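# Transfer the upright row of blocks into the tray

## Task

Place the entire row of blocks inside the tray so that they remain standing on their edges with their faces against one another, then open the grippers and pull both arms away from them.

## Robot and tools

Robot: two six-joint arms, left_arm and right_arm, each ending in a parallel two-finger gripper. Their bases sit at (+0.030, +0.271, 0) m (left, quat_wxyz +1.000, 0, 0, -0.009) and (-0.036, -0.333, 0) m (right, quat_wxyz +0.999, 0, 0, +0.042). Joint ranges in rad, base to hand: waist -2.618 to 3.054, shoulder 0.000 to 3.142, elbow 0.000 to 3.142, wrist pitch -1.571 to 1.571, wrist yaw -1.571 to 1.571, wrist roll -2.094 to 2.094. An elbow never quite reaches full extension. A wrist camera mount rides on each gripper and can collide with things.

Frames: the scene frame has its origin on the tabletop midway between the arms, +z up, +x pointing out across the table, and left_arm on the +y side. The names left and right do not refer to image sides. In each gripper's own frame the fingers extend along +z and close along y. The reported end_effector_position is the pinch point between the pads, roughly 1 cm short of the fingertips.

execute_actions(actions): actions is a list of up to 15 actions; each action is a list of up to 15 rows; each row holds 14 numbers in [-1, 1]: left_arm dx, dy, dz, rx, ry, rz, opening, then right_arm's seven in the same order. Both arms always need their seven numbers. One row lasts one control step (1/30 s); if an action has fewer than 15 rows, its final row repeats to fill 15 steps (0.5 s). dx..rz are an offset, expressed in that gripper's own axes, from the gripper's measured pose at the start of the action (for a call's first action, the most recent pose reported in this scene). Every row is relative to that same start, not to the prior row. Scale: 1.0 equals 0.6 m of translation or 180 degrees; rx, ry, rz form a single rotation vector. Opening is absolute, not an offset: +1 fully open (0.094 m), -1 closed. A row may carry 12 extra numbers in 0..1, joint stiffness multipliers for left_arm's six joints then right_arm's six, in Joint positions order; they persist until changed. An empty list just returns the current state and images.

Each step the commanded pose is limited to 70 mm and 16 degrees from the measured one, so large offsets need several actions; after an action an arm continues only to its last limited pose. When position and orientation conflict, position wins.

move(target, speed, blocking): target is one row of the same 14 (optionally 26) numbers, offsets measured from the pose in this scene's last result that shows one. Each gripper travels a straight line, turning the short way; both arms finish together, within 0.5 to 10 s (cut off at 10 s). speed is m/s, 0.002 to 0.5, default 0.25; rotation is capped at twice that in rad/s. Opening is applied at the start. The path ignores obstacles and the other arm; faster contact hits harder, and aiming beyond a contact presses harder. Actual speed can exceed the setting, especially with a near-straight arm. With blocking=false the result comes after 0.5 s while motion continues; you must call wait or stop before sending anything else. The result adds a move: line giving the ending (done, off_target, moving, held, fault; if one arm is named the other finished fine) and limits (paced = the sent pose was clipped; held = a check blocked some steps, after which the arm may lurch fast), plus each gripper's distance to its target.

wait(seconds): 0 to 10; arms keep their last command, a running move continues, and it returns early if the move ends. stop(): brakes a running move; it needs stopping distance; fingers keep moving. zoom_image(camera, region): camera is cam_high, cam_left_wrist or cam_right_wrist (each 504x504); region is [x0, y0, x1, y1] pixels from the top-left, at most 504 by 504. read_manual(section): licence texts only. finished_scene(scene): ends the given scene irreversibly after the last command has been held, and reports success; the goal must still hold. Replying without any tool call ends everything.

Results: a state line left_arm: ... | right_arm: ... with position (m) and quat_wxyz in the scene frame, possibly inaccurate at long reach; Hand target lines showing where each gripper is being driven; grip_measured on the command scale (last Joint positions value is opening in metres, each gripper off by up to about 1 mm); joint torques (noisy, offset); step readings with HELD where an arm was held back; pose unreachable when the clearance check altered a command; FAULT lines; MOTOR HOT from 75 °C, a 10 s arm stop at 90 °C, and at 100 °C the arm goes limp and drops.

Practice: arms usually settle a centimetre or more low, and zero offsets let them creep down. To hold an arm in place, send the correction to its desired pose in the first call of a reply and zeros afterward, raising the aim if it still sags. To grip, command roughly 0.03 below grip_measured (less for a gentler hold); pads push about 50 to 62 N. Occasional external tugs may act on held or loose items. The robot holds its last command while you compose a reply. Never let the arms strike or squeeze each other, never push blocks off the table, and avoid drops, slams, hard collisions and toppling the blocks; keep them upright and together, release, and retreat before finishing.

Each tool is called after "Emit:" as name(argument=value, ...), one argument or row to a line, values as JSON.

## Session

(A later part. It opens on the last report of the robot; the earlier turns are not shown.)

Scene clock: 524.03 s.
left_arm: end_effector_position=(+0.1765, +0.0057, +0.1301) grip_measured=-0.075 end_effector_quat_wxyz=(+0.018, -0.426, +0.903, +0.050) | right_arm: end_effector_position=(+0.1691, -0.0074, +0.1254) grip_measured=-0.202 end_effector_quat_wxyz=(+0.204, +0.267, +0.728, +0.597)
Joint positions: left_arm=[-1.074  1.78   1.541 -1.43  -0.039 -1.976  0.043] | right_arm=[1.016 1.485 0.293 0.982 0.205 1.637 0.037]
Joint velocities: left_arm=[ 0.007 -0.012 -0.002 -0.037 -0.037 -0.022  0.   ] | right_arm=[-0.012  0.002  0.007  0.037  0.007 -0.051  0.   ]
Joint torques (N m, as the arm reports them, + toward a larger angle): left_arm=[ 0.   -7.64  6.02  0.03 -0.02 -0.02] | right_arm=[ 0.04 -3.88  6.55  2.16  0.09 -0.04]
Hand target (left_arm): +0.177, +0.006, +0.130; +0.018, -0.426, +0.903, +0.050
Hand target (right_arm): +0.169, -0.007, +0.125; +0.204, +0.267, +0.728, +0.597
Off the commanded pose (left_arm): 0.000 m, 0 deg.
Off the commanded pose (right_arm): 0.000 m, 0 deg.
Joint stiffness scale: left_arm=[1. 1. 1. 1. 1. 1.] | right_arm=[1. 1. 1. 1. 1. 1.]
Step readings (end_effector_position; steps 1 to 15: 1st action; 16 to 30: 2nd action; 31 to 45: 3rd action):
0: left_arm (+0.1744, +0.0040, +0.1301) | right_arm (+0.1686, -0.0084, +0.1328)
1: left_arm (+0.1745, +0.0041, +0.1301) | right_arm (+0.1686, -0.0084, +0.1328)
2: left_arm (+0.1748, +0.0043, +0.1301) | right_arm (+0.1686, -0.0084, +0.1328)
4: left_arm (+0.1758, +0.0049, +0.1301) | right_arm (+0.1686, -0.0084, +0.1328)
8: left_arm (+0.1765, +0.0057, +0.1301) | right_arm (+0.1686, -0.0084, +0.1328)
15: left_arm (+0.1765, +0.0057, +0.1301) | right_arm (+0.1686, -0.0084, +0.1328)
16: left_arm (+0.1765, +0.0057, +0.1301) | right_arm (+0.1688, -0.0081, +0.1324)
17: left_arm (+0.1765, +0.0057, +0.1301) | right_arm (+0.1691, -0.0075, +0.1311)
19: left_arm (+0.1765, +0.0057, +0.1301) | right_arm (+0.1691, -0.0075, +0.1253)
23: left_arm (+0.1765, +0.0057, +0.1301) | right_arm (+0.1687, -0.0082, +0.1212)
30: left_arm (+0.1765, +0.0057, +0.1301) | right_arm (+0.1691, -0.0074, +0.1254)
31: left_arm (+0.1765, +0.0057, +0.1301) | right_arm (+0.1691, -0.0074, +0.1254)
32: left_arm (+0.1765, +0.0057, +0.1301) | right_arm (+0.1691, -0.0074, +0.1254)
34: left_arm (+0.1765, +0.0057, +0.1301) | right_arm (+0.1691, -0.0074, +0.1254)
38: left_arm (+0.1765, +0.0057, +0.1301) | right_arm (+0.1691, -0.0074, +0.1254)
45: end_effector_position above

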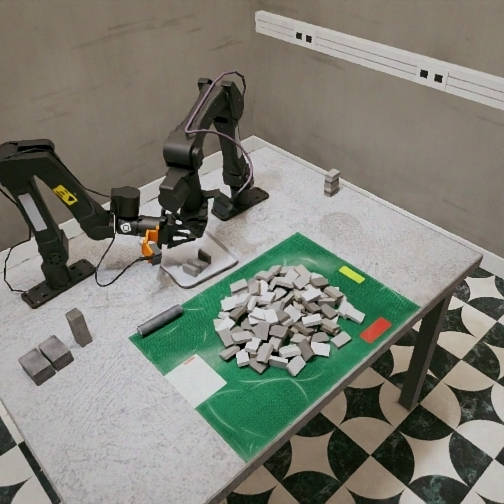

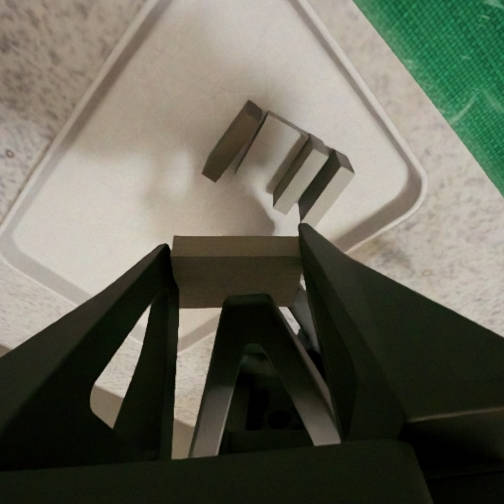

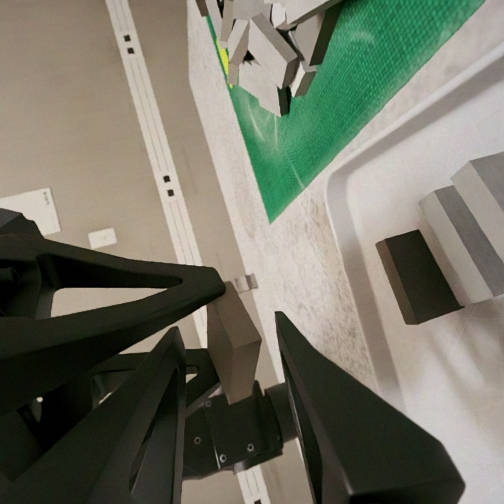

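Centred. Advance ~0.016.

Emit:
execute_actions(
  actions=[
    [[0.035,0,-0.008,0,0,0,-0.13,0,0,0,0,0,0,-0.2]],
    [[0,0,0,0,0,0,-0.13,0,0,0,0,0,0,-0.2]],
  ],
)

Scene clock: 526.37 s.
left_arm: end_effector_position=(+0.1665, -0.0075, +0.1277) grip_measured=-0.075 end_effector_quat_wxyz=(+0.021, -0.427, +0.902, +0.051) | right_arm: end_effector_position=(+0.1679, -0.0065, +0.1254) grip_measured=-0.202 end_effector_quat_wxyz=(+0.201, +0.265, +0.729, +0.598)
Joint positions: left_arm=[-1.123  1.812  1.571 -1.432 -0.04  -2.028  0.043] | right_arm=[1.016 1.485 0.293 0.982 0.197 1.637 0.037]
Joint velocities: left_arm=[-0.017  0.007  0.012  0.022  0.007  0.022 -0.   ] | right_arm=[ 0.002  0.002  0.007 -0.007 -0.051 -0.081 -0.001]
Joint torques (N m, as the arm reports them, + toward a larger angle): left_arm=[-0.07 -8.    6.01  0.   -0.02  0.  ] | right_arm=[ 0.   -3.86  6.64  2.17  0.08 -0.03]
Hand target (left_arm): +0.167, -0.008, +0.128; +0.021, -0.427, +0.902, +0.051
Hand target (right_arm): +0.168, -0.006, +0.125; +0.201, +0.265, +0.729, +0.598
Off the commanded pose (left_arm): 0.000 m, 0 deg.
Off the commanded pose (right_arm): 0.000 m, 0 deg.
Joint stiffness scale: left_arm=[1. 1. 1. 1. 1. 1.] | right_arm=[1. 1. 1. 1. 1. 1.]
Step readings (end_effector_position; steps 1 to 15: 1st action; 16 to 30: 2nd action):
0: left_arm (+0.1765, +0.0057, +0.1301) | right_arm (+0.1691, -0.0074, +0.1254)
1: left_arm (+0.1755, +0.0050, +0.1301) | right_arm (+0.1691, -0.0074, +0.1254)
2: left_arm (+0.1736, +0.0027, +0.1303) | right_arm (+0.1691, -0.0074, +0.1254)
4: left_arm (+0.1683, -0.0036, +0.1294) | right_arm (+0.1689, -0.0072, +0.1254)
8: left_arm (+0.1667, -0.0075, +0.1277) | right_arm (+0.1679, -0.0065, +0.1254)
15: left_arm (+0.1665, -0.0075, +0.1277) | right_arm (+0.1679, -0.0065, +0.1254)
16: left_arm (+0.1665, -0.0075, +0.1277) | right_arm (+0.1679, -0.0065, +0.1254)
17: left_arm (+0.1665, -0.0075, +0.1277) | right_arm (+0.1679, -0.0065, +0.1254)
19: left_arm (+0.1665, -0.0075, +0.1277) | right_arm (+0.1679, -0.0065, +0.1254)
23: left_arm (+0.1665, -0.0075, +0.1277) | right_arm (+0.1679, -0.0065, +0.1254)
30: end_effector_position above

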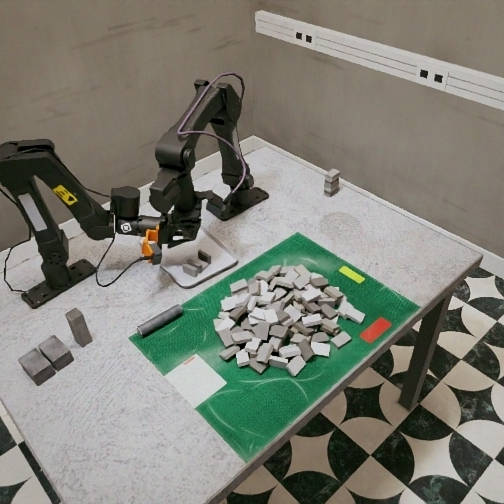

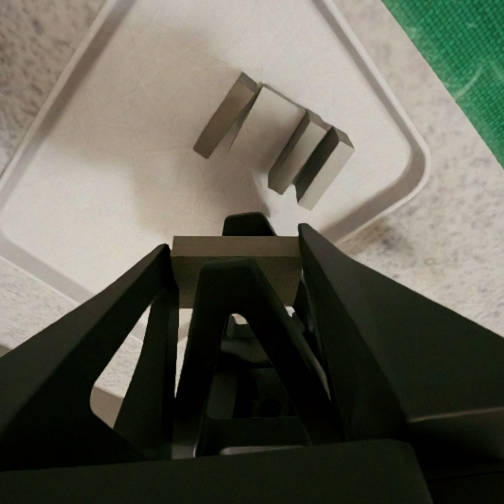

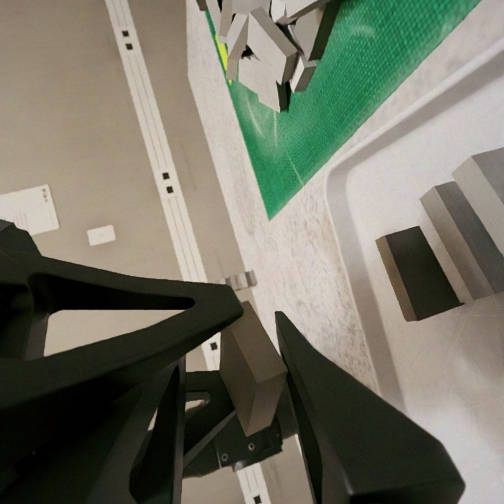

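Emit:
execute_actions(
  actions=[
    [[0,0,0,0,0,0,-0.13,0,0,0,0,0,0,-0.45]],
    [[0,0,0,0,0,0,-0.13,0,0,0,0,0,0,-0.7]],
    [[0,0,0,0,0,0,-0.13,0,0,0,0,0,0,-0.84]],
    [[0,0,0,0,0,0,-0.13,0,0,0,0,0,0,-0.84]],
  ],
)

Scene clock: 529.80 s.
left_arm: end_effector_position=(+0.1673, -0.0066, +0.1278) grip_measured=-0.099 end_effector_quat_wxyz=(+0.024, -0.425, +0.903, +0.052) | right_arm: end_effector_position=(+0.1675, -0.0074, +0.1206) grip_measured=-0.804 end_effector_quat_wxyz=(+0.194, +0.273, +0.733, +0.593)
Joint positions: left_arm=[-1.123  1.812  1.571 -1.434 -0.047 -2.024  0.042] | right_arm=[1.016 1.485 0.293 0.963 0.197 1.657 0.009]
Joint velocities: left_arm=[ 0.002  0.007 -0.002  0.022 -0.007  0.007 -0.   ] | right_arm=[-0.002  0.007 -0.002 -0.037 -0.022 -0.051 -0.   ]
Joint torques (N m, as the arm reports them, + toward a larger angle): left_arm=[-0.03 -7.85  5.97  0.   -0.02 -0.03] | right_arm=[ 0.04 -3.81  6.64  2.17  0.06 -0.07]
Hand target (left_arm): +0.167, -0.007, +0.128; +0.024, -0.426, +0.903, +0.052
Hand target (right_arm): +0.167, -0.007, +0.121; +0.195, +0.272, +0.733, +0.592
Off the commanded pose (left_arm): 0.000 m, 0 deg.
Off the commanded pose (right_arm): 0.000 m, 0 deg.
Joint stiffness scale: left_arm=[1. 1. 1. 1. 1. 1.] | right_arm=[1. 1. 1. 1. 1. 1.]
Step readings (end_effector_position; steps 1 to 15: 1st action; 16 to 30: 2nd action; 31 to 45: 3rd action; 46 to 60: 4th action):
0: left_arm (+0.1665, -0.0075, +0.1277) | right_arm (+0.1679, -0.0065, +0.1254)
1: left_arm (+0.1667, -0.0075, +0.1277) | right_arm (+0.1679, -0.0065, +0.1253)
2: left_arm (+0.1666, -0.0073, +0.1277) | right_arm (+0.1677, -0.0067, +0.1241)
4: left_arm (+0.1665, -0.0074, +0.1277) | right_arm (+0.1676, -0.0070, +0.1227)
8: left_arm (+0.1666, -0.0074, +0.1277) | right_arm (+0.1676, -0.0070, +0.1226)
15: left_arm (+0.1666, -0.0074, +0.1277) | right_arm (+0.1676, -0.0070, +0.1226)
16: left_arm (+0.1667, -0.0072, +0.1277) | right_arm (+0.1675, -0.0072, +0.1218)
17: left_arm (+0.1666, -0.0070, +0.1278) | right_arm (+0.1674, -0.0074, +0.1206)
19: left_arm (+0.1669, -0.0068, +0.1278) | right_arm (+0.1674, -0.0074, +0.1205)
23: left_arm (+0.1669, -0.0068, +0.1278) | right_arm (+0.1674, -0.0074, +0.1205)
30: left_arm (+0.1669, -0.0068, +0.1278) | right_arm (+0.1674, -0.0074, +0.1205)
31: left_arm (+0.1670, -0.0067, +0.1278) | right_arm (+0.1674, -0.0074, +0.1207)
32: left_arm (+0.1673, -0.0067, +0.1278) | right_arm (+0.1675, -0.0074, +0.1207)
34: left_arm (+0.1673, -0.0066, +0.1278) | right_arm (+0.1675, -0.0074, +0.1206)
38: left_arm (+0.1673, -0.0066, +0.1278) | right_arm (+0.1675, -0.0074, +0.1206)
45: left_arm (+0.1673, -0.0066, +0.1278) | right_arm (+0.1675, -0.0074, +0.1206)
46: left_arm (+0.1673, -0.0066, +0.1278) | right_arm (+0.1675, -0.0074, +0.1206)
47: left_arm (+0.1673, -0.0066, +0.1278) | right_arm (+0.1675, -0.0074, +0.1206)
49: left_arm (+0.1673, -0.0066, +0.1278) | right_arm (+0.1675, -0.0074, +0.1206)
53: left_arm (+0.1673, -0.0066, +0.1278) | right_arm (+0.1675, -0.0074, +0.1206)
60: end_effector_position above

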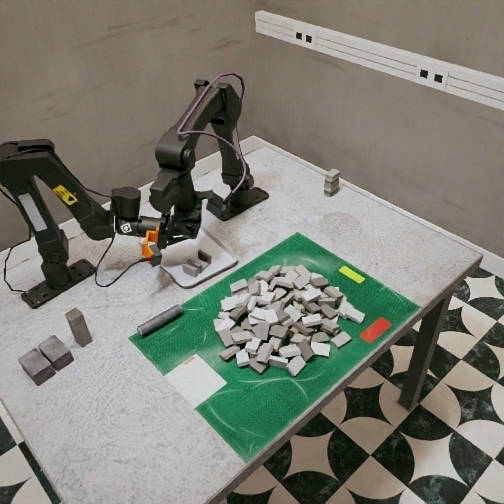

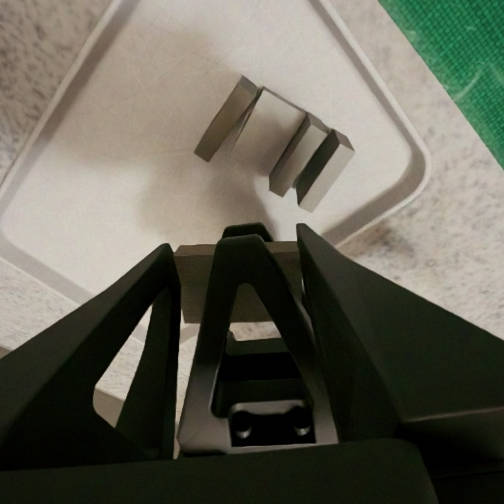

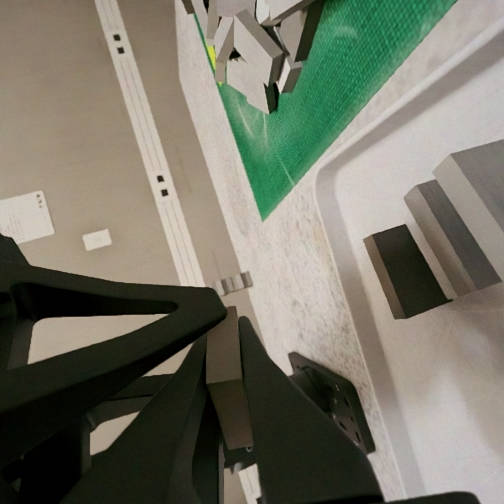

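Emit:
execute_actions(
  actions=[
    [[0,0,0,0,0,0,0.4,0,0,0,0,0,0,-0.84]],
    [[-0.1,0,0,0,0,0,0.4,0,0,0,0,0,0,-0.84]],
    [[-0.1,0.05,0,0,0,0,0.4,0,0,0,0,0,0,-0.84]],
    [[-0.1,0.1,0,0,0,0,0.4,0,0,0,0,0,0,-0.84]],
    [[-0.1,0.1,0,0,0,0,0.4,0,0,0,0,0,0,-0.84]],
    [[-0.1,0.1,0,0,0,0,0.4,0,0,0,0,0,0,-0.84]],
  ],
)

Emit:
move(
  target=[0,0,0,0,0,0,0.4,0,0,-0.03,0.49,0,0,-0.84],
)

Emit:
move(
  target=[0,0,0,0,0,0,0.4,0,0,0,0,0,-0.28,-0.84],
)

Scene clock: 535.43 s.
left_arm: end_effector_position=(+0.1839, +0.3426, +0.1474) grip_measured=+0.398 end_effector_quat_wxyz=(-0.008, -0.464, +0.882, +0.085) | right_arm: end_effector_position=(+0.1672, -0.0080, +0.1179) grip_measured=-0.804 end_effector_quat_wxyz=(+0.193, +0.274, +0.736, +0.588)
Joint positions: left_arm=[ 0.279  1.221  1.086 -1.49  -0.163 -0.713  0.066] | right_arm=[1.016 1.485 0.293 0.952 0.197 1.657 0.009]
Joint velocities: left_arm=[ 0.022 -0.002  0.007 -0.037  0.066  0.242 -0.002] | right_arm=[-0.012  0.002 -0.007 -0.037  0.022 -0.007  0.001]
Joint torques (N m, as the arm reports them, + toward a larger angle): left_arm=[ 0.7  -3.58  8.44  0.07 -0.08  0.02] | right_arm=[ 0.02 -3.8   6.58  2.2   0.08 -0.04]
Hand target (left_arm): +0.188, +0.345, +0.156; +0.008, -0.455, +0.887, +0.079
Hand target (right_arm): +0.167, -0.008, +0.118; +0.193, +0.274, +0.735, +0.589
Off the commanded pose (left_arm): 0.010 m, 2 deg.
Off the commanded pose (right_arm): 0.000 m, 0 deg.
Joint stiffness scale: left_arm=[1. 1. 1. 1. 1. 1.] | right_arm=[1. 1. 1. 1. 1. 1.]
Step readings (end_effector_position; steps 1 to 15: 1st action; 16 to 30: 2nd action; 31 to 45: 3rd action; 46 to 60: 4th action; 61 to 75: 5th action; 76 to 90: 6th action):
0: left_arm (+0.1673, -0.0066, +0.1278) | right_arm (+0.1675, -0.0074, +0.1206)
1: left_arm (+0.1672, -0.0066, +0.1278) | right_arm (+0.1674, -0.0074, +0.1205)
2: left_arm (+0.1672, -0.0066, +0.1278) | right_arm (+0.1674, -0.0075, +0.1203)
4: left_arm (+0.1672, -0.0066, +0.1278) | right_arm (+0.1674, -0.0075, +0.1202)
8: left_arm (+0.1672, -0.0066, +0.1278) | right_arm (+0.1674, -0.0075, +0.1201)
15: left_arm (+0.1672, -0.0066, +0.1278) | right_arm (+0.1674, -0.0075, +0.1201)
16: left_arm (+0.1698, -0.0043, +0.1267) | right_arm (+0.1674, -0.0075, +0.1201)
17: left_arm (+0.1748, +0.0035, +0.1248) | right_arm (+0.1674, -0.0075, +0.1200)
19: left_arm (+0.1908, +0.0237, +0.1234) | right_arm (+0.1674, -0.0076, +0.1198)
23: left_arm (+0.2090, +0.0387, +0.1251) | right_arm (+0.1674, -0.0076, +0.1197)
30: left_arm (+0.2084, +0.0383, +0.1256) | right_arm (+0.1674, -0.0076, +0.1197)
31: left_arm (+0.2098, +0.0417, +0.1235) | right_arm (+0.1674, -0.0076, +0.1197)
32: left_arm (+0.2106, +0.0530, +0.1208) | right_arm (+0.1673, -0.0076, +0.1196)
34: left_arm (+0.2143, +0.0829, +0.1206) | right_arm (+0.1673, -0.0077, +0.1194)
38: left_arm (+0.2233, +0.1026, +0.1280) | right_arm (+0.1673, -0.0077, +0.1193)
45: left_arm (+0.2232, +0.1026, +0.1287) | right_arm (+0.1673, -0.0077, +0.1192)
46: left_arm (+0.2235, +0.1062, +0.1267) | right_arm (+0.1673, -0.0077, +0.1192)
47: left_arm (+0.2215, +0.1183, +0.1237) | right_arm (+0.1673, -0.0077, +0.1191)
49: left_arm (+0.2146, +0.1528, +0.1236) | right_arm (+0.1673, -0.0078, +0.1189)
53: left_arm (+0.2128, +0.1819, +0.1354) | right_arm (+0.1673, -0.0078, +0.1188)
60: left_arm (+0.2123, +0.1830, +0.1365) | right_arm (+0.1673, -0.0078, +0.1187)
61: left_arm (+0.2126, +0.1870, +0.1355) | right_arm (+0.1673, -0.0078, +0.1187)
62: left_arm (+0.2121, +0.2000, +0.1338) | right_arm (+0.1672, -0.0078, +0.1187)
64: left_arm (+0.2068, +0.2328, +0.1353) | right_arm (+0.1672, -0.0078, +0.1186)
68: left_arm (+0.2019, +0.2607, +0.1432) | right_arm (+0.1672, -0.0079, +0.1184)
75: left_arm (+0.2011, +0.2631, +0.1434) | right_arm (+0.1672, -0.0079, +0.1183)
76: left_arm (+0.2009, +0.2680, +0.1434) | right_arm (+0.1672, -0.0079, +0.1183)
77: left_arm (+0.1998, +0.2829, +0.1438) | right_arm (+0.1672, -0.0079, +0.1182)
79: left_arm (+0.1940, +0.3155, +0.1465) | right_arm (+0.1672, -0.0079, +0.1181)
83: left_arm (+0.1849, +0.3411, +0.1476) | right_arm (+0.1672, -0.0080, +0.1179)
90: end_effector_position above

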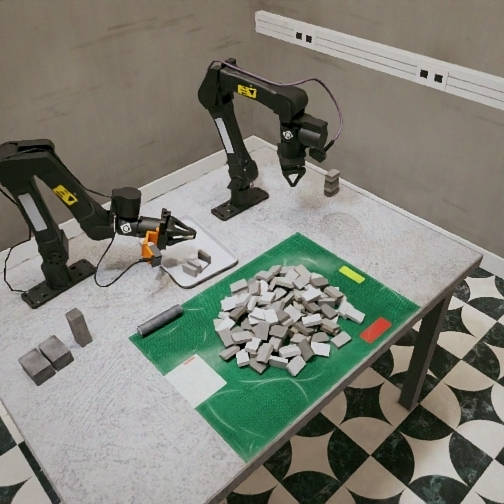

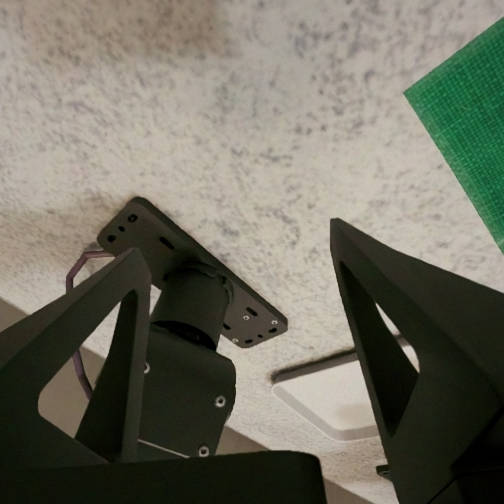

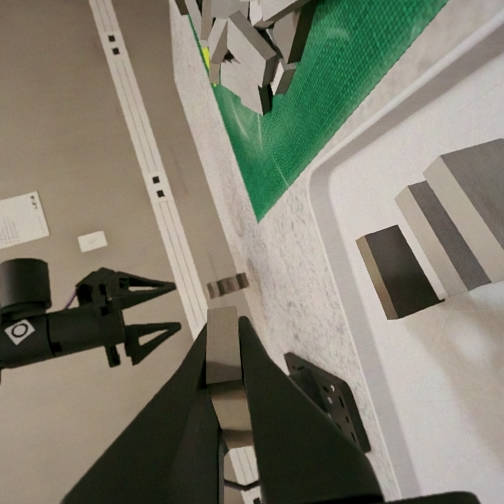

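Scene clock: 539.10 s.
left_arm: end_effector_position=(+0.1839, +0.3426, +0.1473) grip_measured=+0.398 end_effector_quat_wxyz=(-0.008, -0.463, +0.882, +0.085) | right_arm: end_effector_position=(+0.1540, -0.0206, +0.1038) grip_measured=-0.803 end_effector_quat_wxyz=(-0.044, +0.338, +0.937, -0.082)
Joint positions: left_arm=[ 0.279  1.221  1.086 -1.49  -0.163 -0.711  0.066] | right_arm=[ 0.913  2.121  1.898 -1.527 -0.049  1.685  0.009]
Joint velocities: left_arm=[-0.002 -0.002 -0.017  0.007 -0.022 -0.022 -0.   ] | right_arm=[-0.017  0.007 -0.002 -0.037  0.037  0.007  0.   ]
Joint torques (N m, as the arm reports them, + toward a larger angle): left_arm=[-0.1  -2.55  6.06  0.07 -0.11 -0.02] | right_arm=[-0.96 -9.8  10.68 -0.47 -0.05 -0.08]
Hand target (left_arm): +0.184, +0.343, +0.147; -0.008, -0.464, +0.882, +0.085
Hand target (right_arm): +0.157, -0.021, +0.116; -0.045, +0.341, +0.936, -0.073
Off the commanded pose (left_arm): 0.000 m, 0 deg.
Off the commanded pose (right_arm): 0.018 m, 2 deg.
Joint stiffness scale: left_arm=[1. 1. 1. 1. 1. 1.] | right_arm=[1. 1. 1. 1. 1. 1.]
joint sent to its limit (right arm) — the command would take joint 4 (wrist pitch) past its lower limit, so that joint was sent only as far as its limit.
move: off_target (right_arm)

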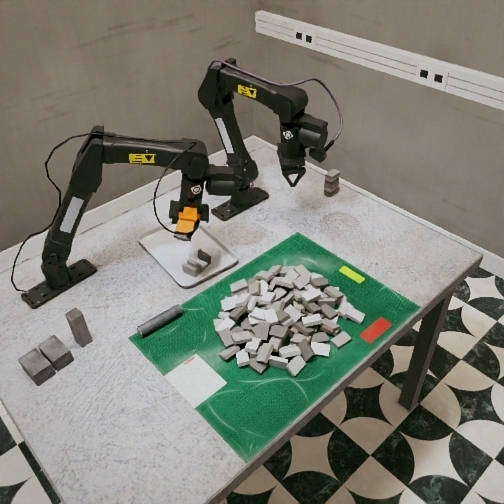

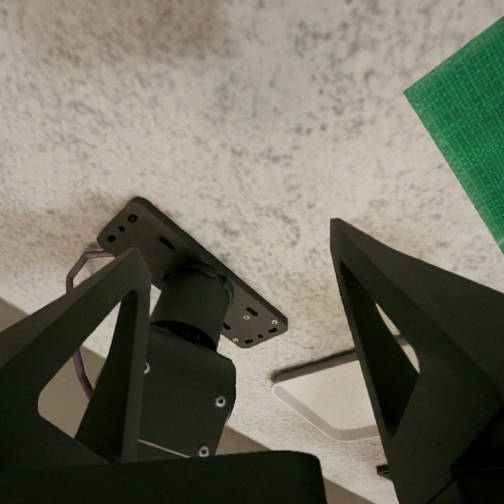

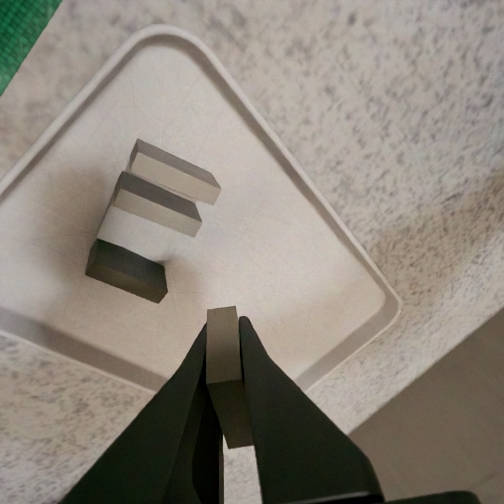

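Scene clock: 541.40 s.
left_arm: end_effector_position=(+0.1839, +0.3426, +0.1473) grip_measured=+0.398 end_effector_quat_wxyz=(-0.008, -0.463, +0.882, +0.085) | right_arm: end_effector_position=(+0.1540, -0.0207, +0.1038) grip_measured=-0.802 end_effector_quat_wxyz=(-0.075, -0.089, +0.992, -0.056)
Joint positions: left_arm=[ 0.279  1.221  1.086 -1.49  -0.163 -0.711  0.066] | right_arm=[ 0.913  2.121  1.898 -1.528 -0.049  0.813  0.009]
Joint velocities: left_arm=[-0.002  0.002  0.002  0.022 -0.081 -0.037 -0.   ] | right_arm=[-0.022  0.002 -0.007 -0.007  0.037 -0.081  0.   ]
Joint torques (N m, as the arm reports them, + toward a larger angle): left_arm=[ 0.05 -2.55  6.08  0.09 -0.1  -0.02] | right_arm=[ 0.03 -9.25  7.1  -0.13  0.02 -0.09]
Hand target (left_arm): +0.184, +0.343, +0.147; -0.008, -0.463, +0.882, +0.085
Hand target (right_arm): +0.154, -0.021, +0.104; -0.075, -0.093, +0.991, -0.055
Off the commanded pose (left_arm): 0.000 m, 0 deg.
Off the commanded pose (right_arm): 0.000 m, 0 deg.
Joint stiffness scale: left_arm=[1. 1. 1. 1. 1. 1.] | right_arm=[1. 1. 1. 1. 1. 1.]
move: done

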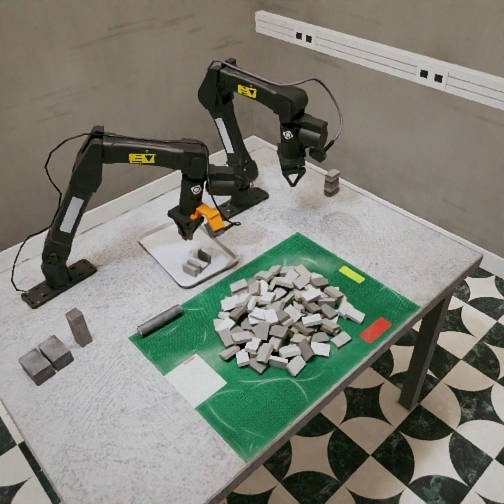

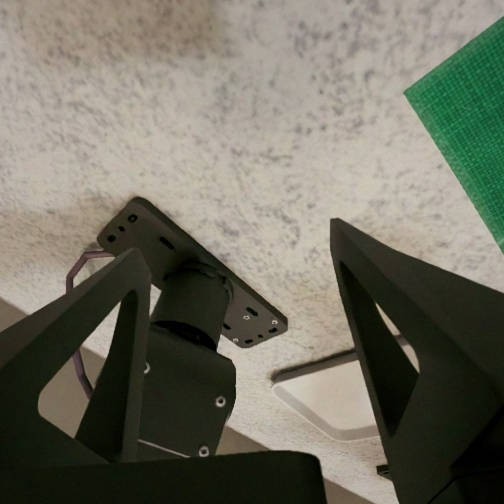

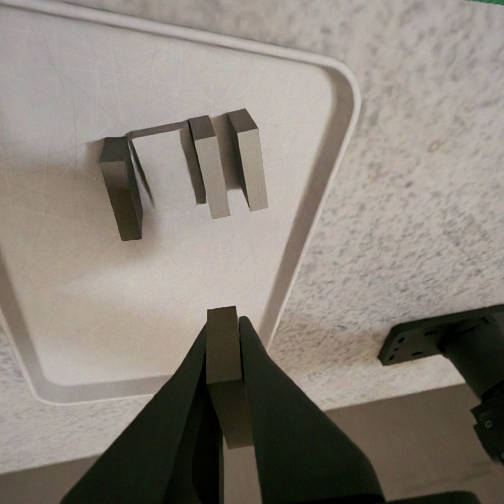

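Emit:
move(
  target=[0,0,0,0,0,0,0.4,-0.058,0.095,0.07,-0.03,-0.051,-0.012,-0.84],
  speed=0.1,
)

Scene clock: 548.10 s.
left_arm: end_effector_position=(+0.1839, +0.3426, +0.1473) grip_measured=+0.398 end_effector_quat_wxyz=(-0.008, -0.463, +0.882, +0.085) | right_arm: end_effector_position=(+0.1706, +0.0340, +0.0516) grip_measured=-0.802 end_effector_quat_wxyz=(-0.010, -0.108, +0.994, -0.000)
Joint positions: left_arm=[ 0.279  1.221  1.086 -1.49  -0.163 -0.711  0.066] | right_arm=[ 0.964  2.196  1.825 -1.213 -0.016  0.831  0.009]
Joint velocities: left_arm=[-0.012 -0.017 -0.002  0.066 -0.11  -0.022  0.001] | right_arm=[-0.002  0.007  0.017 -0.007 -0.066  0.051  0.   ]
Joint torques (N m, as the arm reports them, + toward a larger angle): left_arm=[-0.08 -2.52  6.1   0.07 -0.09 -0.01] | right_arm=[  0.82 -10.54   6.09   0.4    0.2    0.04]
Hand target (left_arm): +0.184, +0.343, +0.147; -0.008, -0.463, +0.882, +0.085
Hand target (right_arm): +0.170, +0.035, +0.051; -0.002, -0.109, +0.994, +0.001
Off the commanded pose (left_arm): 0.000 m, 0 deg.
Off the commanded pose (right_arm): 0.002 m, 1 deg.
Joint stiffness scale: left_arm=[1. 1. 1. 1. 1. 1.] | right_arm=[1. 1. 1. 1. 1. 1.]
move: done

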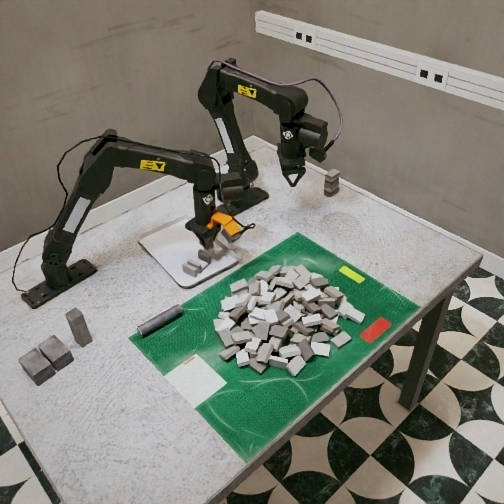

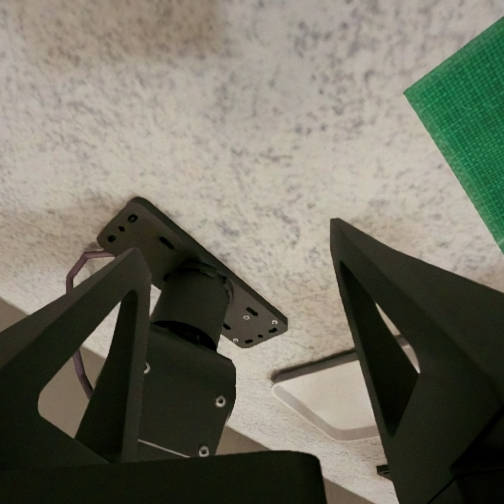

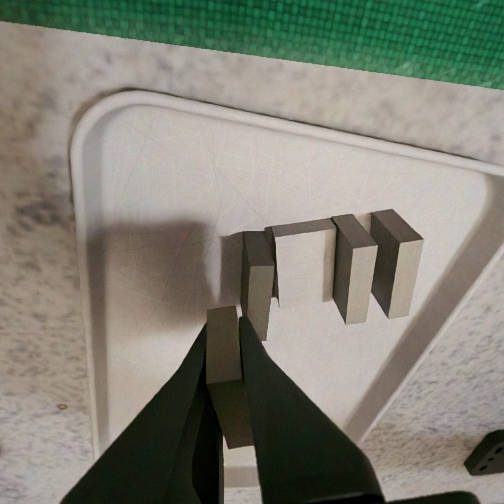

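Emit:
move(
  target=[0,0,0,0,0,0,0.4,-0.013,0.011,0.05,0,0,0,-0.84],
  speed=0.04,
)

Scene clock: 551.80 s.
left_arm: end_effector_position=(+0.1839, +0.3426, +0.1473) grip_measured=+0.398 end_effector_quat_wxyz=(-0.008, -0.463, +0.882, +0.085) | right_arm: end_effector_position=(+0.1759, +0.0429, +0.0238) grip_measured=-0.802 end_effector_quat_wxyz=(-0.011, -0.108, +0.994, -0.002)
Joint positions: left_arm=[ 0.279  1.221  1.086 -1.49  -0.163 -0.711  0.066] | right_arm=[ 0.964  2.264  1.825 -1.149 -0.016  0.831  0.009]
Joint velocities: left_arm=[ 0.002 -0.002 -0.012 -0.007 -0.051 -0.022  0.   ] | right_arm=[-0.012  0.002  0.027  0.007 -0.007 -0.022 -0.001]
Joint torques (N m, as the arm reports them, + toward a larger angle): left_arm=[ 0.03 -2.65  6.05  0.11 -0.08 -0.01] | right_arm=[ -0.25 -10.83   5.37   0.41   0.04  -0.06]
Hand target (left_arm): +0.184, +0.343, +0.147; -0.008, -0.463, +0.882, +0.085
Hand target (right_arm): +0.176, +0.041, +0.021; -0.010, -0.108, +0.994, -0.000
Off the commanded pose (left_arm): 0.000 m, 0 deg.
Off the commanded pose (right_arm): 0.002 m, 0 deg.
Joint stiffness scale: left_arm=[1. 1. 1. 1. 1. 1.] | right_arm=[1. 1. 1. 1. 1. 1.]
move: done

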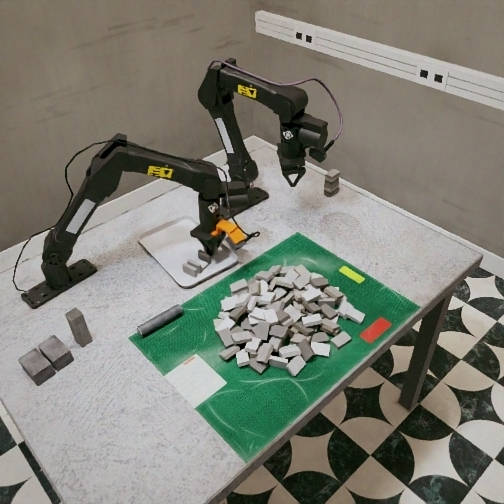

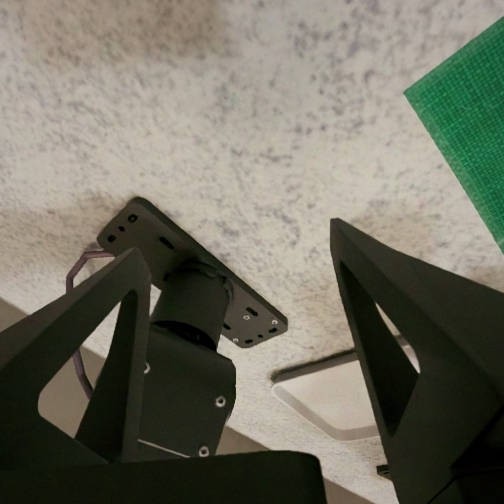

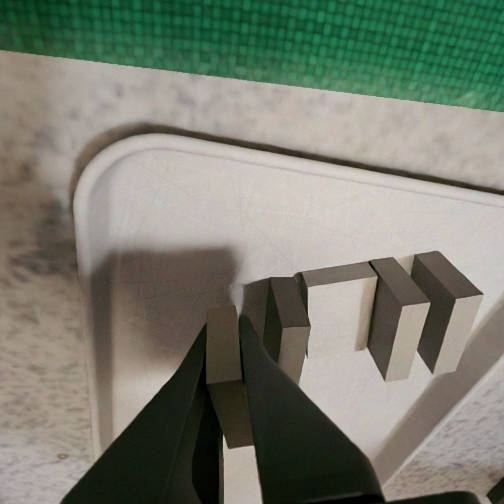

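Emit:
execute_actions(
  actions=[
    [[0,0,0,0,0,0,0.4,0,0,0,0,0,0,-0.78]],
    [[0,0,0,0,0,0,0.4,0,0,0,0,0,0,-0.72]],
    [[0,0,0,0,0,0,0.4,0,0,0,0,0,0,-0.66]],
  ],
)

Emit:
move(
  target=[0,0,0,0,0,0,0.4,0,0,-0.12,0,0,0,-0.66],
  speed=0.08,
)

Scene clock: 556.07 s.
left_arm: end_effector_position=(+0.1839, +0.3426, +0.1473) grip_measured=+0.398 end_effector_quat_wxyz=(-0.008, -0.463, +0.882, +0.085) | right_arm: end_effector_position=(+0.1760, +0.0431, +0.0238) grip_measured=-0.663 end_effector_quat_wxyz=(-0.011, -0.108, +0.994, -0.002)
Joint positions: left_arm=[ 0.279  1.221  1.086 -1.49  -0.163 -0.711  0.066] | right_arm=[ 0.964  2.264  1.825 -1.148 -0.016  0.831  0.016]
Joint velocities: left_arm=[ 0.002 -0.007 -0.012 -0.066  0.007 -0.051 -0.   ] | right_arm=[ 0.007 -0.002  0.007 -0.037  0.022 -0.007 -0.001]
Joint torques (N m, as the arm reports them, + toward a larger angle): left_arm=[-0.15 -2.61  6.08  0.09 -0.13  0.  ] | right_arm=[ -0.02 -10.4    7.34   0.23   0.03  -0.04]
Hand target (left_arm): +0.184, +0.343, +0.147; -0.008, -0.463, +0.882, +0.085
Hand target (right_arm): +0.176, +0.043, +0.024; -0.011, -0.108, +0.994, -0.002
Off the commanded pose (left_arm): 0.000 m, 0 deg.
Off the commanded pose (right_arm): 0.000 m, 0 deg.
Joint stiffness scale: left_arm=[1. 1. 1. 1. 1. 1.] | right_arm=[1. 1. 1. 1. 1. 1.]
Step readings (end_effector_position; steps 1 to 15: 1st action; 16 to 30: 2nd action; 31 to 45: 3rd action):
0: left_arm (+0.1839, +0.3426, +0.1473) | right_arm (+0.1760, +0.0431, +0.0238)
1: left_arm (+0.1839, +0.3426, +0.1473) | right_arm (+0.1760, +0.0431, +0.0238)
2: left_arm (+0.1839, +0.3426, +0.1473) | right_arm (+0.1760, +0.0431, +0.0238)
4: left_arm (+0.1839, +0.3426, +0.1473) | right_arm (+0.1760, +0.0431, +0.0238)
8: left_arm (+0.1839, +0.3426, +0.1473) | right_arm (+0.1760, +0.0431, +0.0238)
15: left_arm (+0.1839, +0.3426, +0.1473) | right_arm (+0.1760, +0.0431, +0.0238)
16: left_arm (+0.1839, +0.3426, +0.1473) | right_arm (+0.1760, +0.0431, +0.0238)
17: left_arm (+0.1839, +0.3426, +0.1473) | right_arm (+0.1760, +0.0431, +0.0238)
19: left_arm (+0.1839, +0.3426, +0.1473) | right_arm (+0.1760, +0.0431, +0.0238)
23: left_arm (+0.1839, +0.3426, +0.1473) | right_arm (+0.1760, +0.0431, +0.0238)
30: left_arm (+0.1839, +0.3426, +0.1473) | right_arm (+0.1760, +0.0431, +0.0238)
31: left_arm (+0.1839, +0.3426, +0.1473) | right_arm (+0.1760, +0.0431, +0.0238)
32: left_arm (+0.1839, +0.3426, +0.1473) | right_arm (+0.1760, +0.0431, +0.0238)
34: left_arm (+0.1839, +0.3426, +0.1473) | right_arm (+0.1760, +0.0431, +0.0238)
38: left_arm (+0.1839, +0.3426, +0.1473) | right_arm (+0.1760, +0.0431, +0.0238)
45: end_effector_position above

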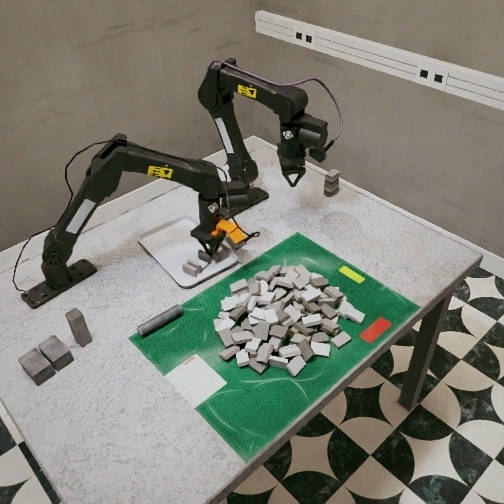

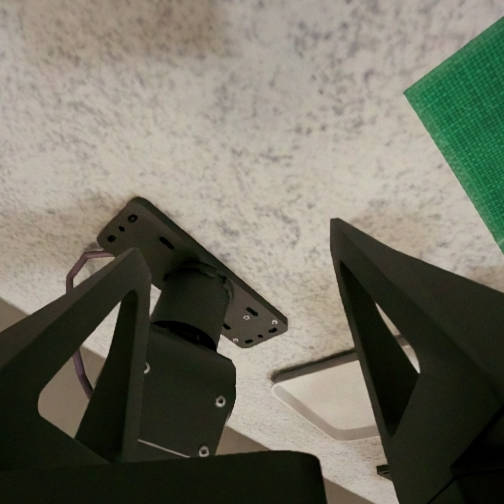

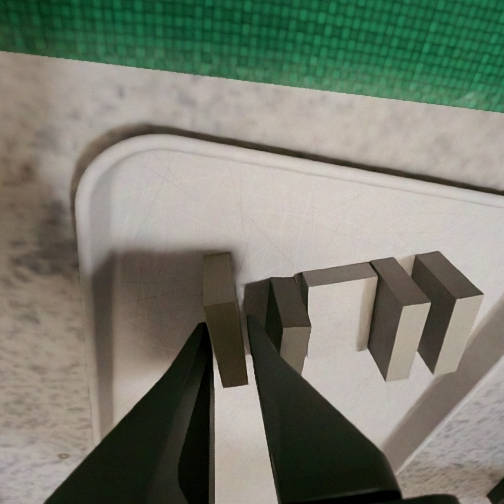

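Scene clock: 557.53 s.
left_arm: end_effector_position=(+0.1839, +0.3426, +0.1473) grip_measured=+0.398 end_effector_quat_wxyz=(-0.008, -0.463, +0.882, +0.085) | right_arm: end_effector_position=(+0.1750, +0.0415, +0.0815) grip_measured=-0.663 end_effector_quat_wxyz=(-0.019, -0.108, +0.994, -0.012)
Joint positions: left_arm=[ 0.279  1.221  1.086 -1.49  -0.163 -0.711  0.066] | right_arm=[ 0.964  2.264  2.055 -1.404 -0.016  0.831  0.016]
Joint velocities: left_arm=[-0.002 -0.007  0.002 -0.022  0.007  0.037 -0.001] | right_arm=[-0.007  0.002  0.002 -0.066 -0.022  0.007 -0.002]
Joint torques (N m, as the arm reports them, + toward a larger angle): left_arm=[-0.04 -2.56  6.14  0.07 -0.1   0.02] | right_arm=[ -0.13 -11.32  10.7   -0.02   0.05  -0.06]
Hand target (left_arm): +0.184, +0.343, +0.147; -0.008, -0.463, +0.882, +0.085
Hand target (right_arm): +0.177, +0.044, +0.096; -0.011, -0.108, +0.994, -0.001
Off the commanded pose (left_arm): 0.000 m, 0 deg.
Off the commanded pose (right_arm): 0.015 m, 2 deg.
Joint stiffness scale: left_arm=[1. 1. 1. 1. 1. 1.] | right_arm=[1. 1. 1. 1. 1. 1.]
move: off_target (right_arm)

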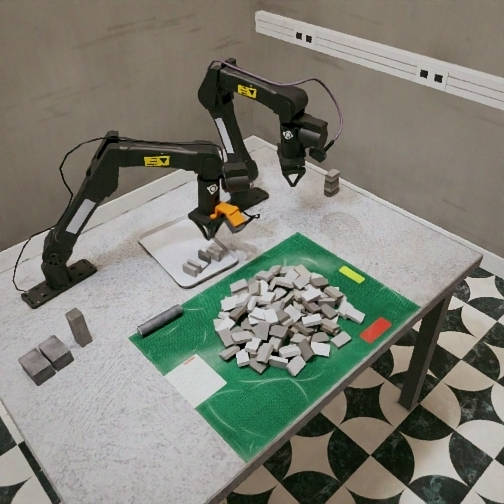

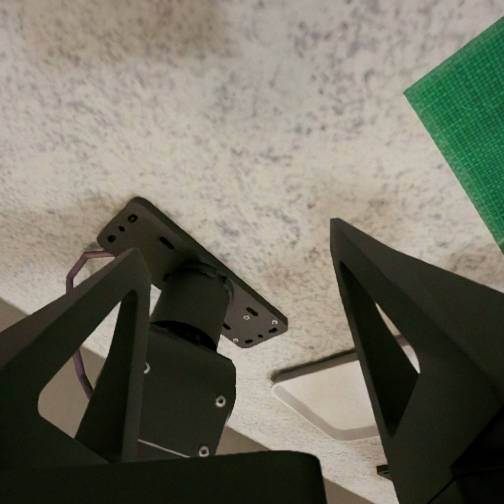

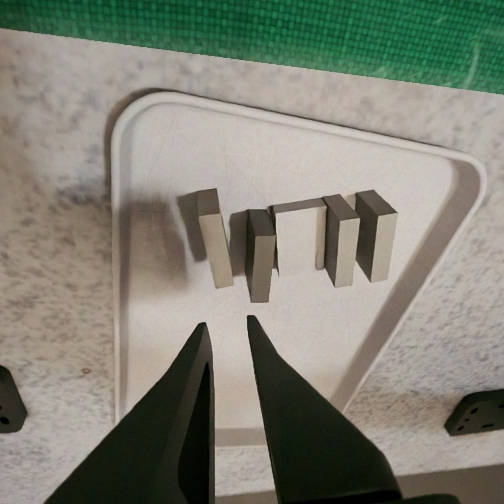

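Emit:
move(
  target=[0,0,0,0,0,0,0.4,0.137,-0.33,-0.02,0,0,0.29,-0.2],
)

Scene clock: 563.43 s.
left_arm: end_effector_position=(+0.1839, +0.3426, +0.1473) grip_measured=+0.398 end_effector_quat_wxyz=(-0.008, -0.463, +0.882, +0.085) | right_arm: end_effector_position=(+0.1440, -0.1622, +0.1066) grip_measured=-0.203 end_effector_quat_wxyz=(-0.015, +0.332, +0.943, -0.015)
Joint positions: left_arm=[ 0.279  1.221  1.086 -1.49  -0.163 -0.711  0.066] | right_arm=[ 0.662  1.525  1.176 -1.262 -0.012  1.423  0.037]
Joint velocities: left_arm=[ 0.017  0.002 -0.017  0.022 -0.007  0.081  0.   ] | right_arm=[-0.007 -0.017  0.012 -0.007  0.022  0.037 -0.001]
Joint torques (N m, as the arm reports them, + toward a larger angle): left_arm=[-0.04 -2.42  6.13  0.1  -0.08  0.01] | right_arm=[-0.71 -6.2   5.61  0.14  0.2   0.04]
Hand target (left_arm): +0.184, +0.343, +0.147; -0.008, -0.463, +0.882, +0.085
Hand target (right_arm): +0.143, -0.169, +0.107; -0.010, +0.340, +0.940, -0.019
Off the commanded pose (left_arm): 0.000 m, 0 deg.
Off the commanded pose (right_arm): 0.011 m, 1 deg.
Joint stiffness scale: left_arm=[1. 1. 1. 1. 1. 1.] | right_arm=[1. 1. 1. 1. 1. 1.]
move: off_target (right_arm)

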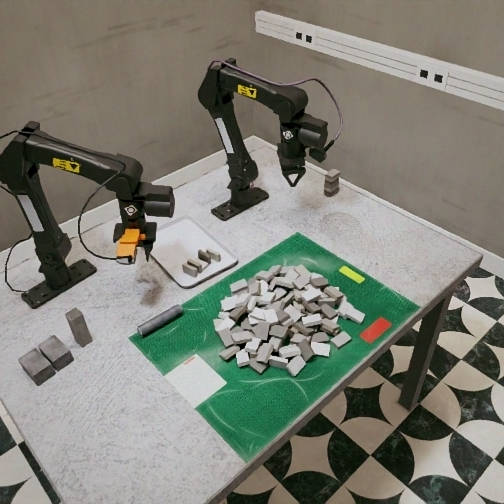

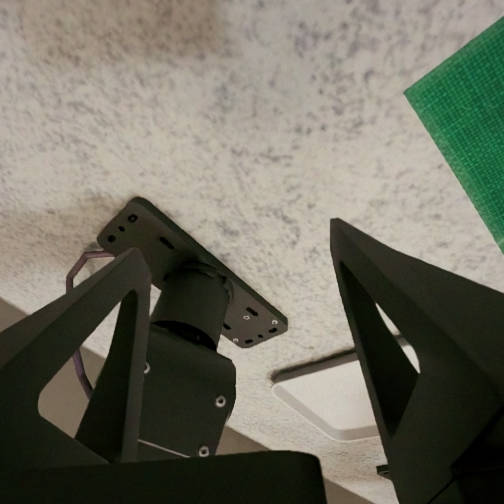

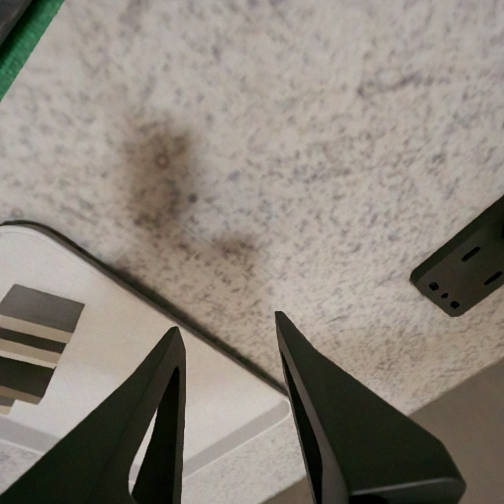

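Emit:
move(
  target=[0.453,-0.297,0.095,0,0,0.744,0.2,0,0,0,0,0,0,-0.2],
)

Scene clock: 574.07 s.
left_arm: end_effector_position=(+0.1681, +0.0488, +0.0474) grip_measured=+0.202 end_effector_quat_wxyz=(-0.090, +0.592, +0.800, +0.041) | right_arm: end_effector_position=(+0.1440, -0.1622, +0.1066) grip_measured=-0.203 end_effector_quat_wxyz=(-0.015, +0.334, +0.942, -0.015)
Joint positions: left_arm=[-1.005  1.773  1.184 -1.178 -0.008  0.25   0.056] | right_arm=[ 0.662  1.525  1.176 -1.262 -0.012  1.426  0.037]
Joint velocities: left_arm=[-0.007 -0.012  0.002 -0.022 -0.081 -0.007 -0.001] | right_arm=[-0.002 -0.007 -0.012 -0.051  0.022  0.022  0.001]
Joint torques (N m, as the arm reports them, + toward a larger angle): left_arm=[ 0.14 -7.4   5.48 -0.18  0.01 -0.02] | right_arm=[ 0.   -4.72  7.4   0.18  0.04 -0.05]
Hand target (left_arm): +0.168, +0.050, +0.048; -0.091, +0.591, +0.801, +0.041
Hand target (right_arm): +0.144, -0.162, +0.107; -0.015, +0.332, +0.943, -0.015
Off the commanded pose (left_arm): 0.020 m, 6 deg.
Off the commanded pose (right_arm): 0.000 m, 0 deg.
Joint stiffness scale: left_arm=[1. 1. 1. 1. 1. 1.] | right_arm=[1. 1. 1. 1. 1. 1.]
move: held (left_arm); limits=held; held on 9 of 150 steps (left_arm), including the last (left_arm)
pose unreachable (left arm): on one or more control steps of this call, first in action 0 (counted from 0), this arm could not follow its commanded pose, so it was not sent that pose on those steps. On the call's last step it was still not sent that pose. It may still have moved: this result reports where it is.
cause: the commanded pose would bring a part of the arm too close to another arm (this arm's wrist (the part past joint 4) and the other arm's wrist (the part past joint 4)).

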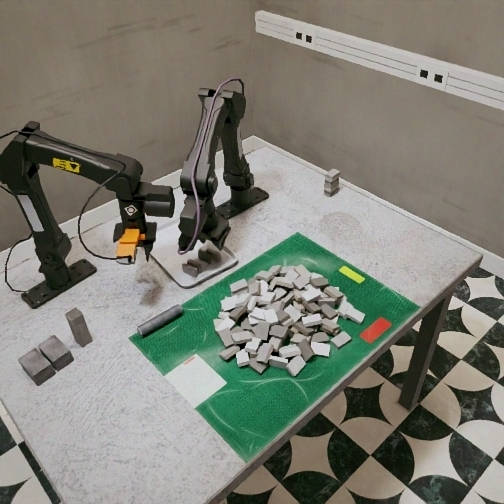

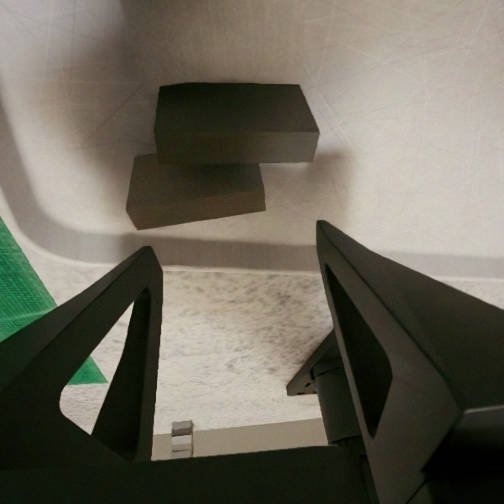

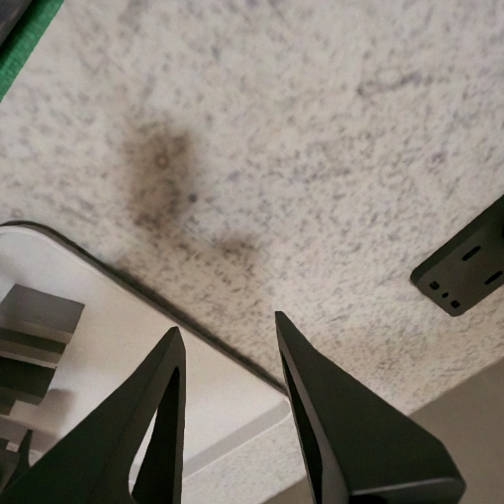

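Emit:
move(
  target=[0,0,-0.07,0,0,0,0.2,-0.04,-0.2,0,0,0,0,-0.2],
  speed=0.12,
)

Scene clock: 577.33 s.
left_arm: end_effector_position=(+0.1694, +0.0466, +0.0796) grip_measured=+0.202 end_effector_quat_wxyz=(-0.102, +0.592, +0.799, +0.046) | right_arm: end_effector_position=(+0.0969, -0.2650, +0.1160) grip_measured=-0.203 end_effector_quat_wxyz=(-0.010, +0.333, +0.943, -0.004)
Joint positions: left_arm=[-1.005  1.773  1.311 -1.332 -0.008  0.25   0.056] | right_arm=[ 0.371  1.11   0.906 -1.387 -0.008  1.135  0.037]
Joint velocities: left_arm=[-0.007 -0.027 -0.027 -0.051  0.037 -0.007 -0.   ] | right_arm=[ 0.002 -0.022  0.002  0.007  0.007 -0.037 -0.   ]
Joint torques (N m, as the arm reports them, + toward a larger angle): left_arm=[-0.15 -8.21  8.01 -0.29  0.    0.  ] | right_arm=[-0.99 -2.81  5.76 -0.03  0.19 -0.13]
Hand target (left_arm): +0.172, +0.042, +0.088; -0.090, +0.592, +0.800, +0.041
Hand target (right_arm): +0.090, -0.272, +0.114; -0.013, +0.334, +0.942, -0.015
Off the commanded pose (left_arm): 0.011 m, 2 deg.
Off the commanded pose (right_arm): 0.012 m, 1 deg.
Joint stiffness scale: left_arm=[1. 1. 1. 1. 1. 1.] | right_arm=[1. 1. 1. 1. 1. 1.]
move: off_target (left_arm, right_arm)

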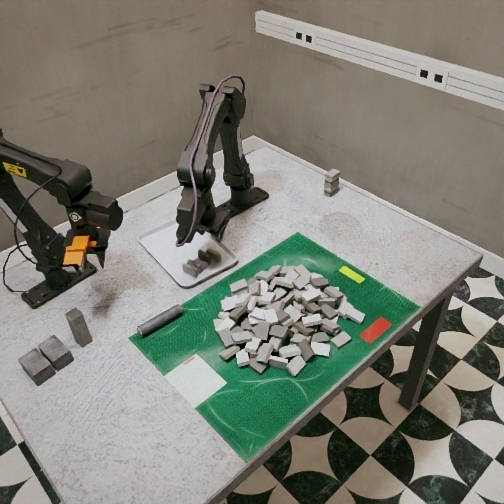

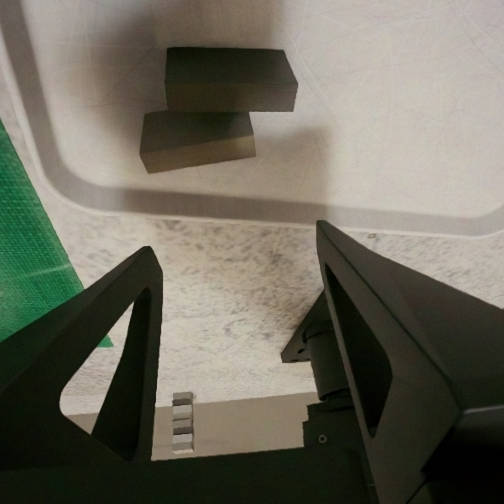

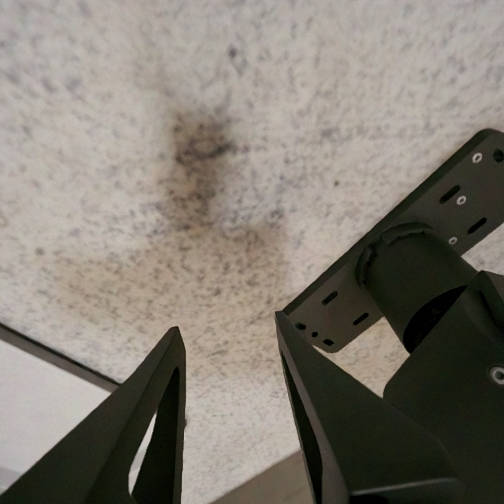

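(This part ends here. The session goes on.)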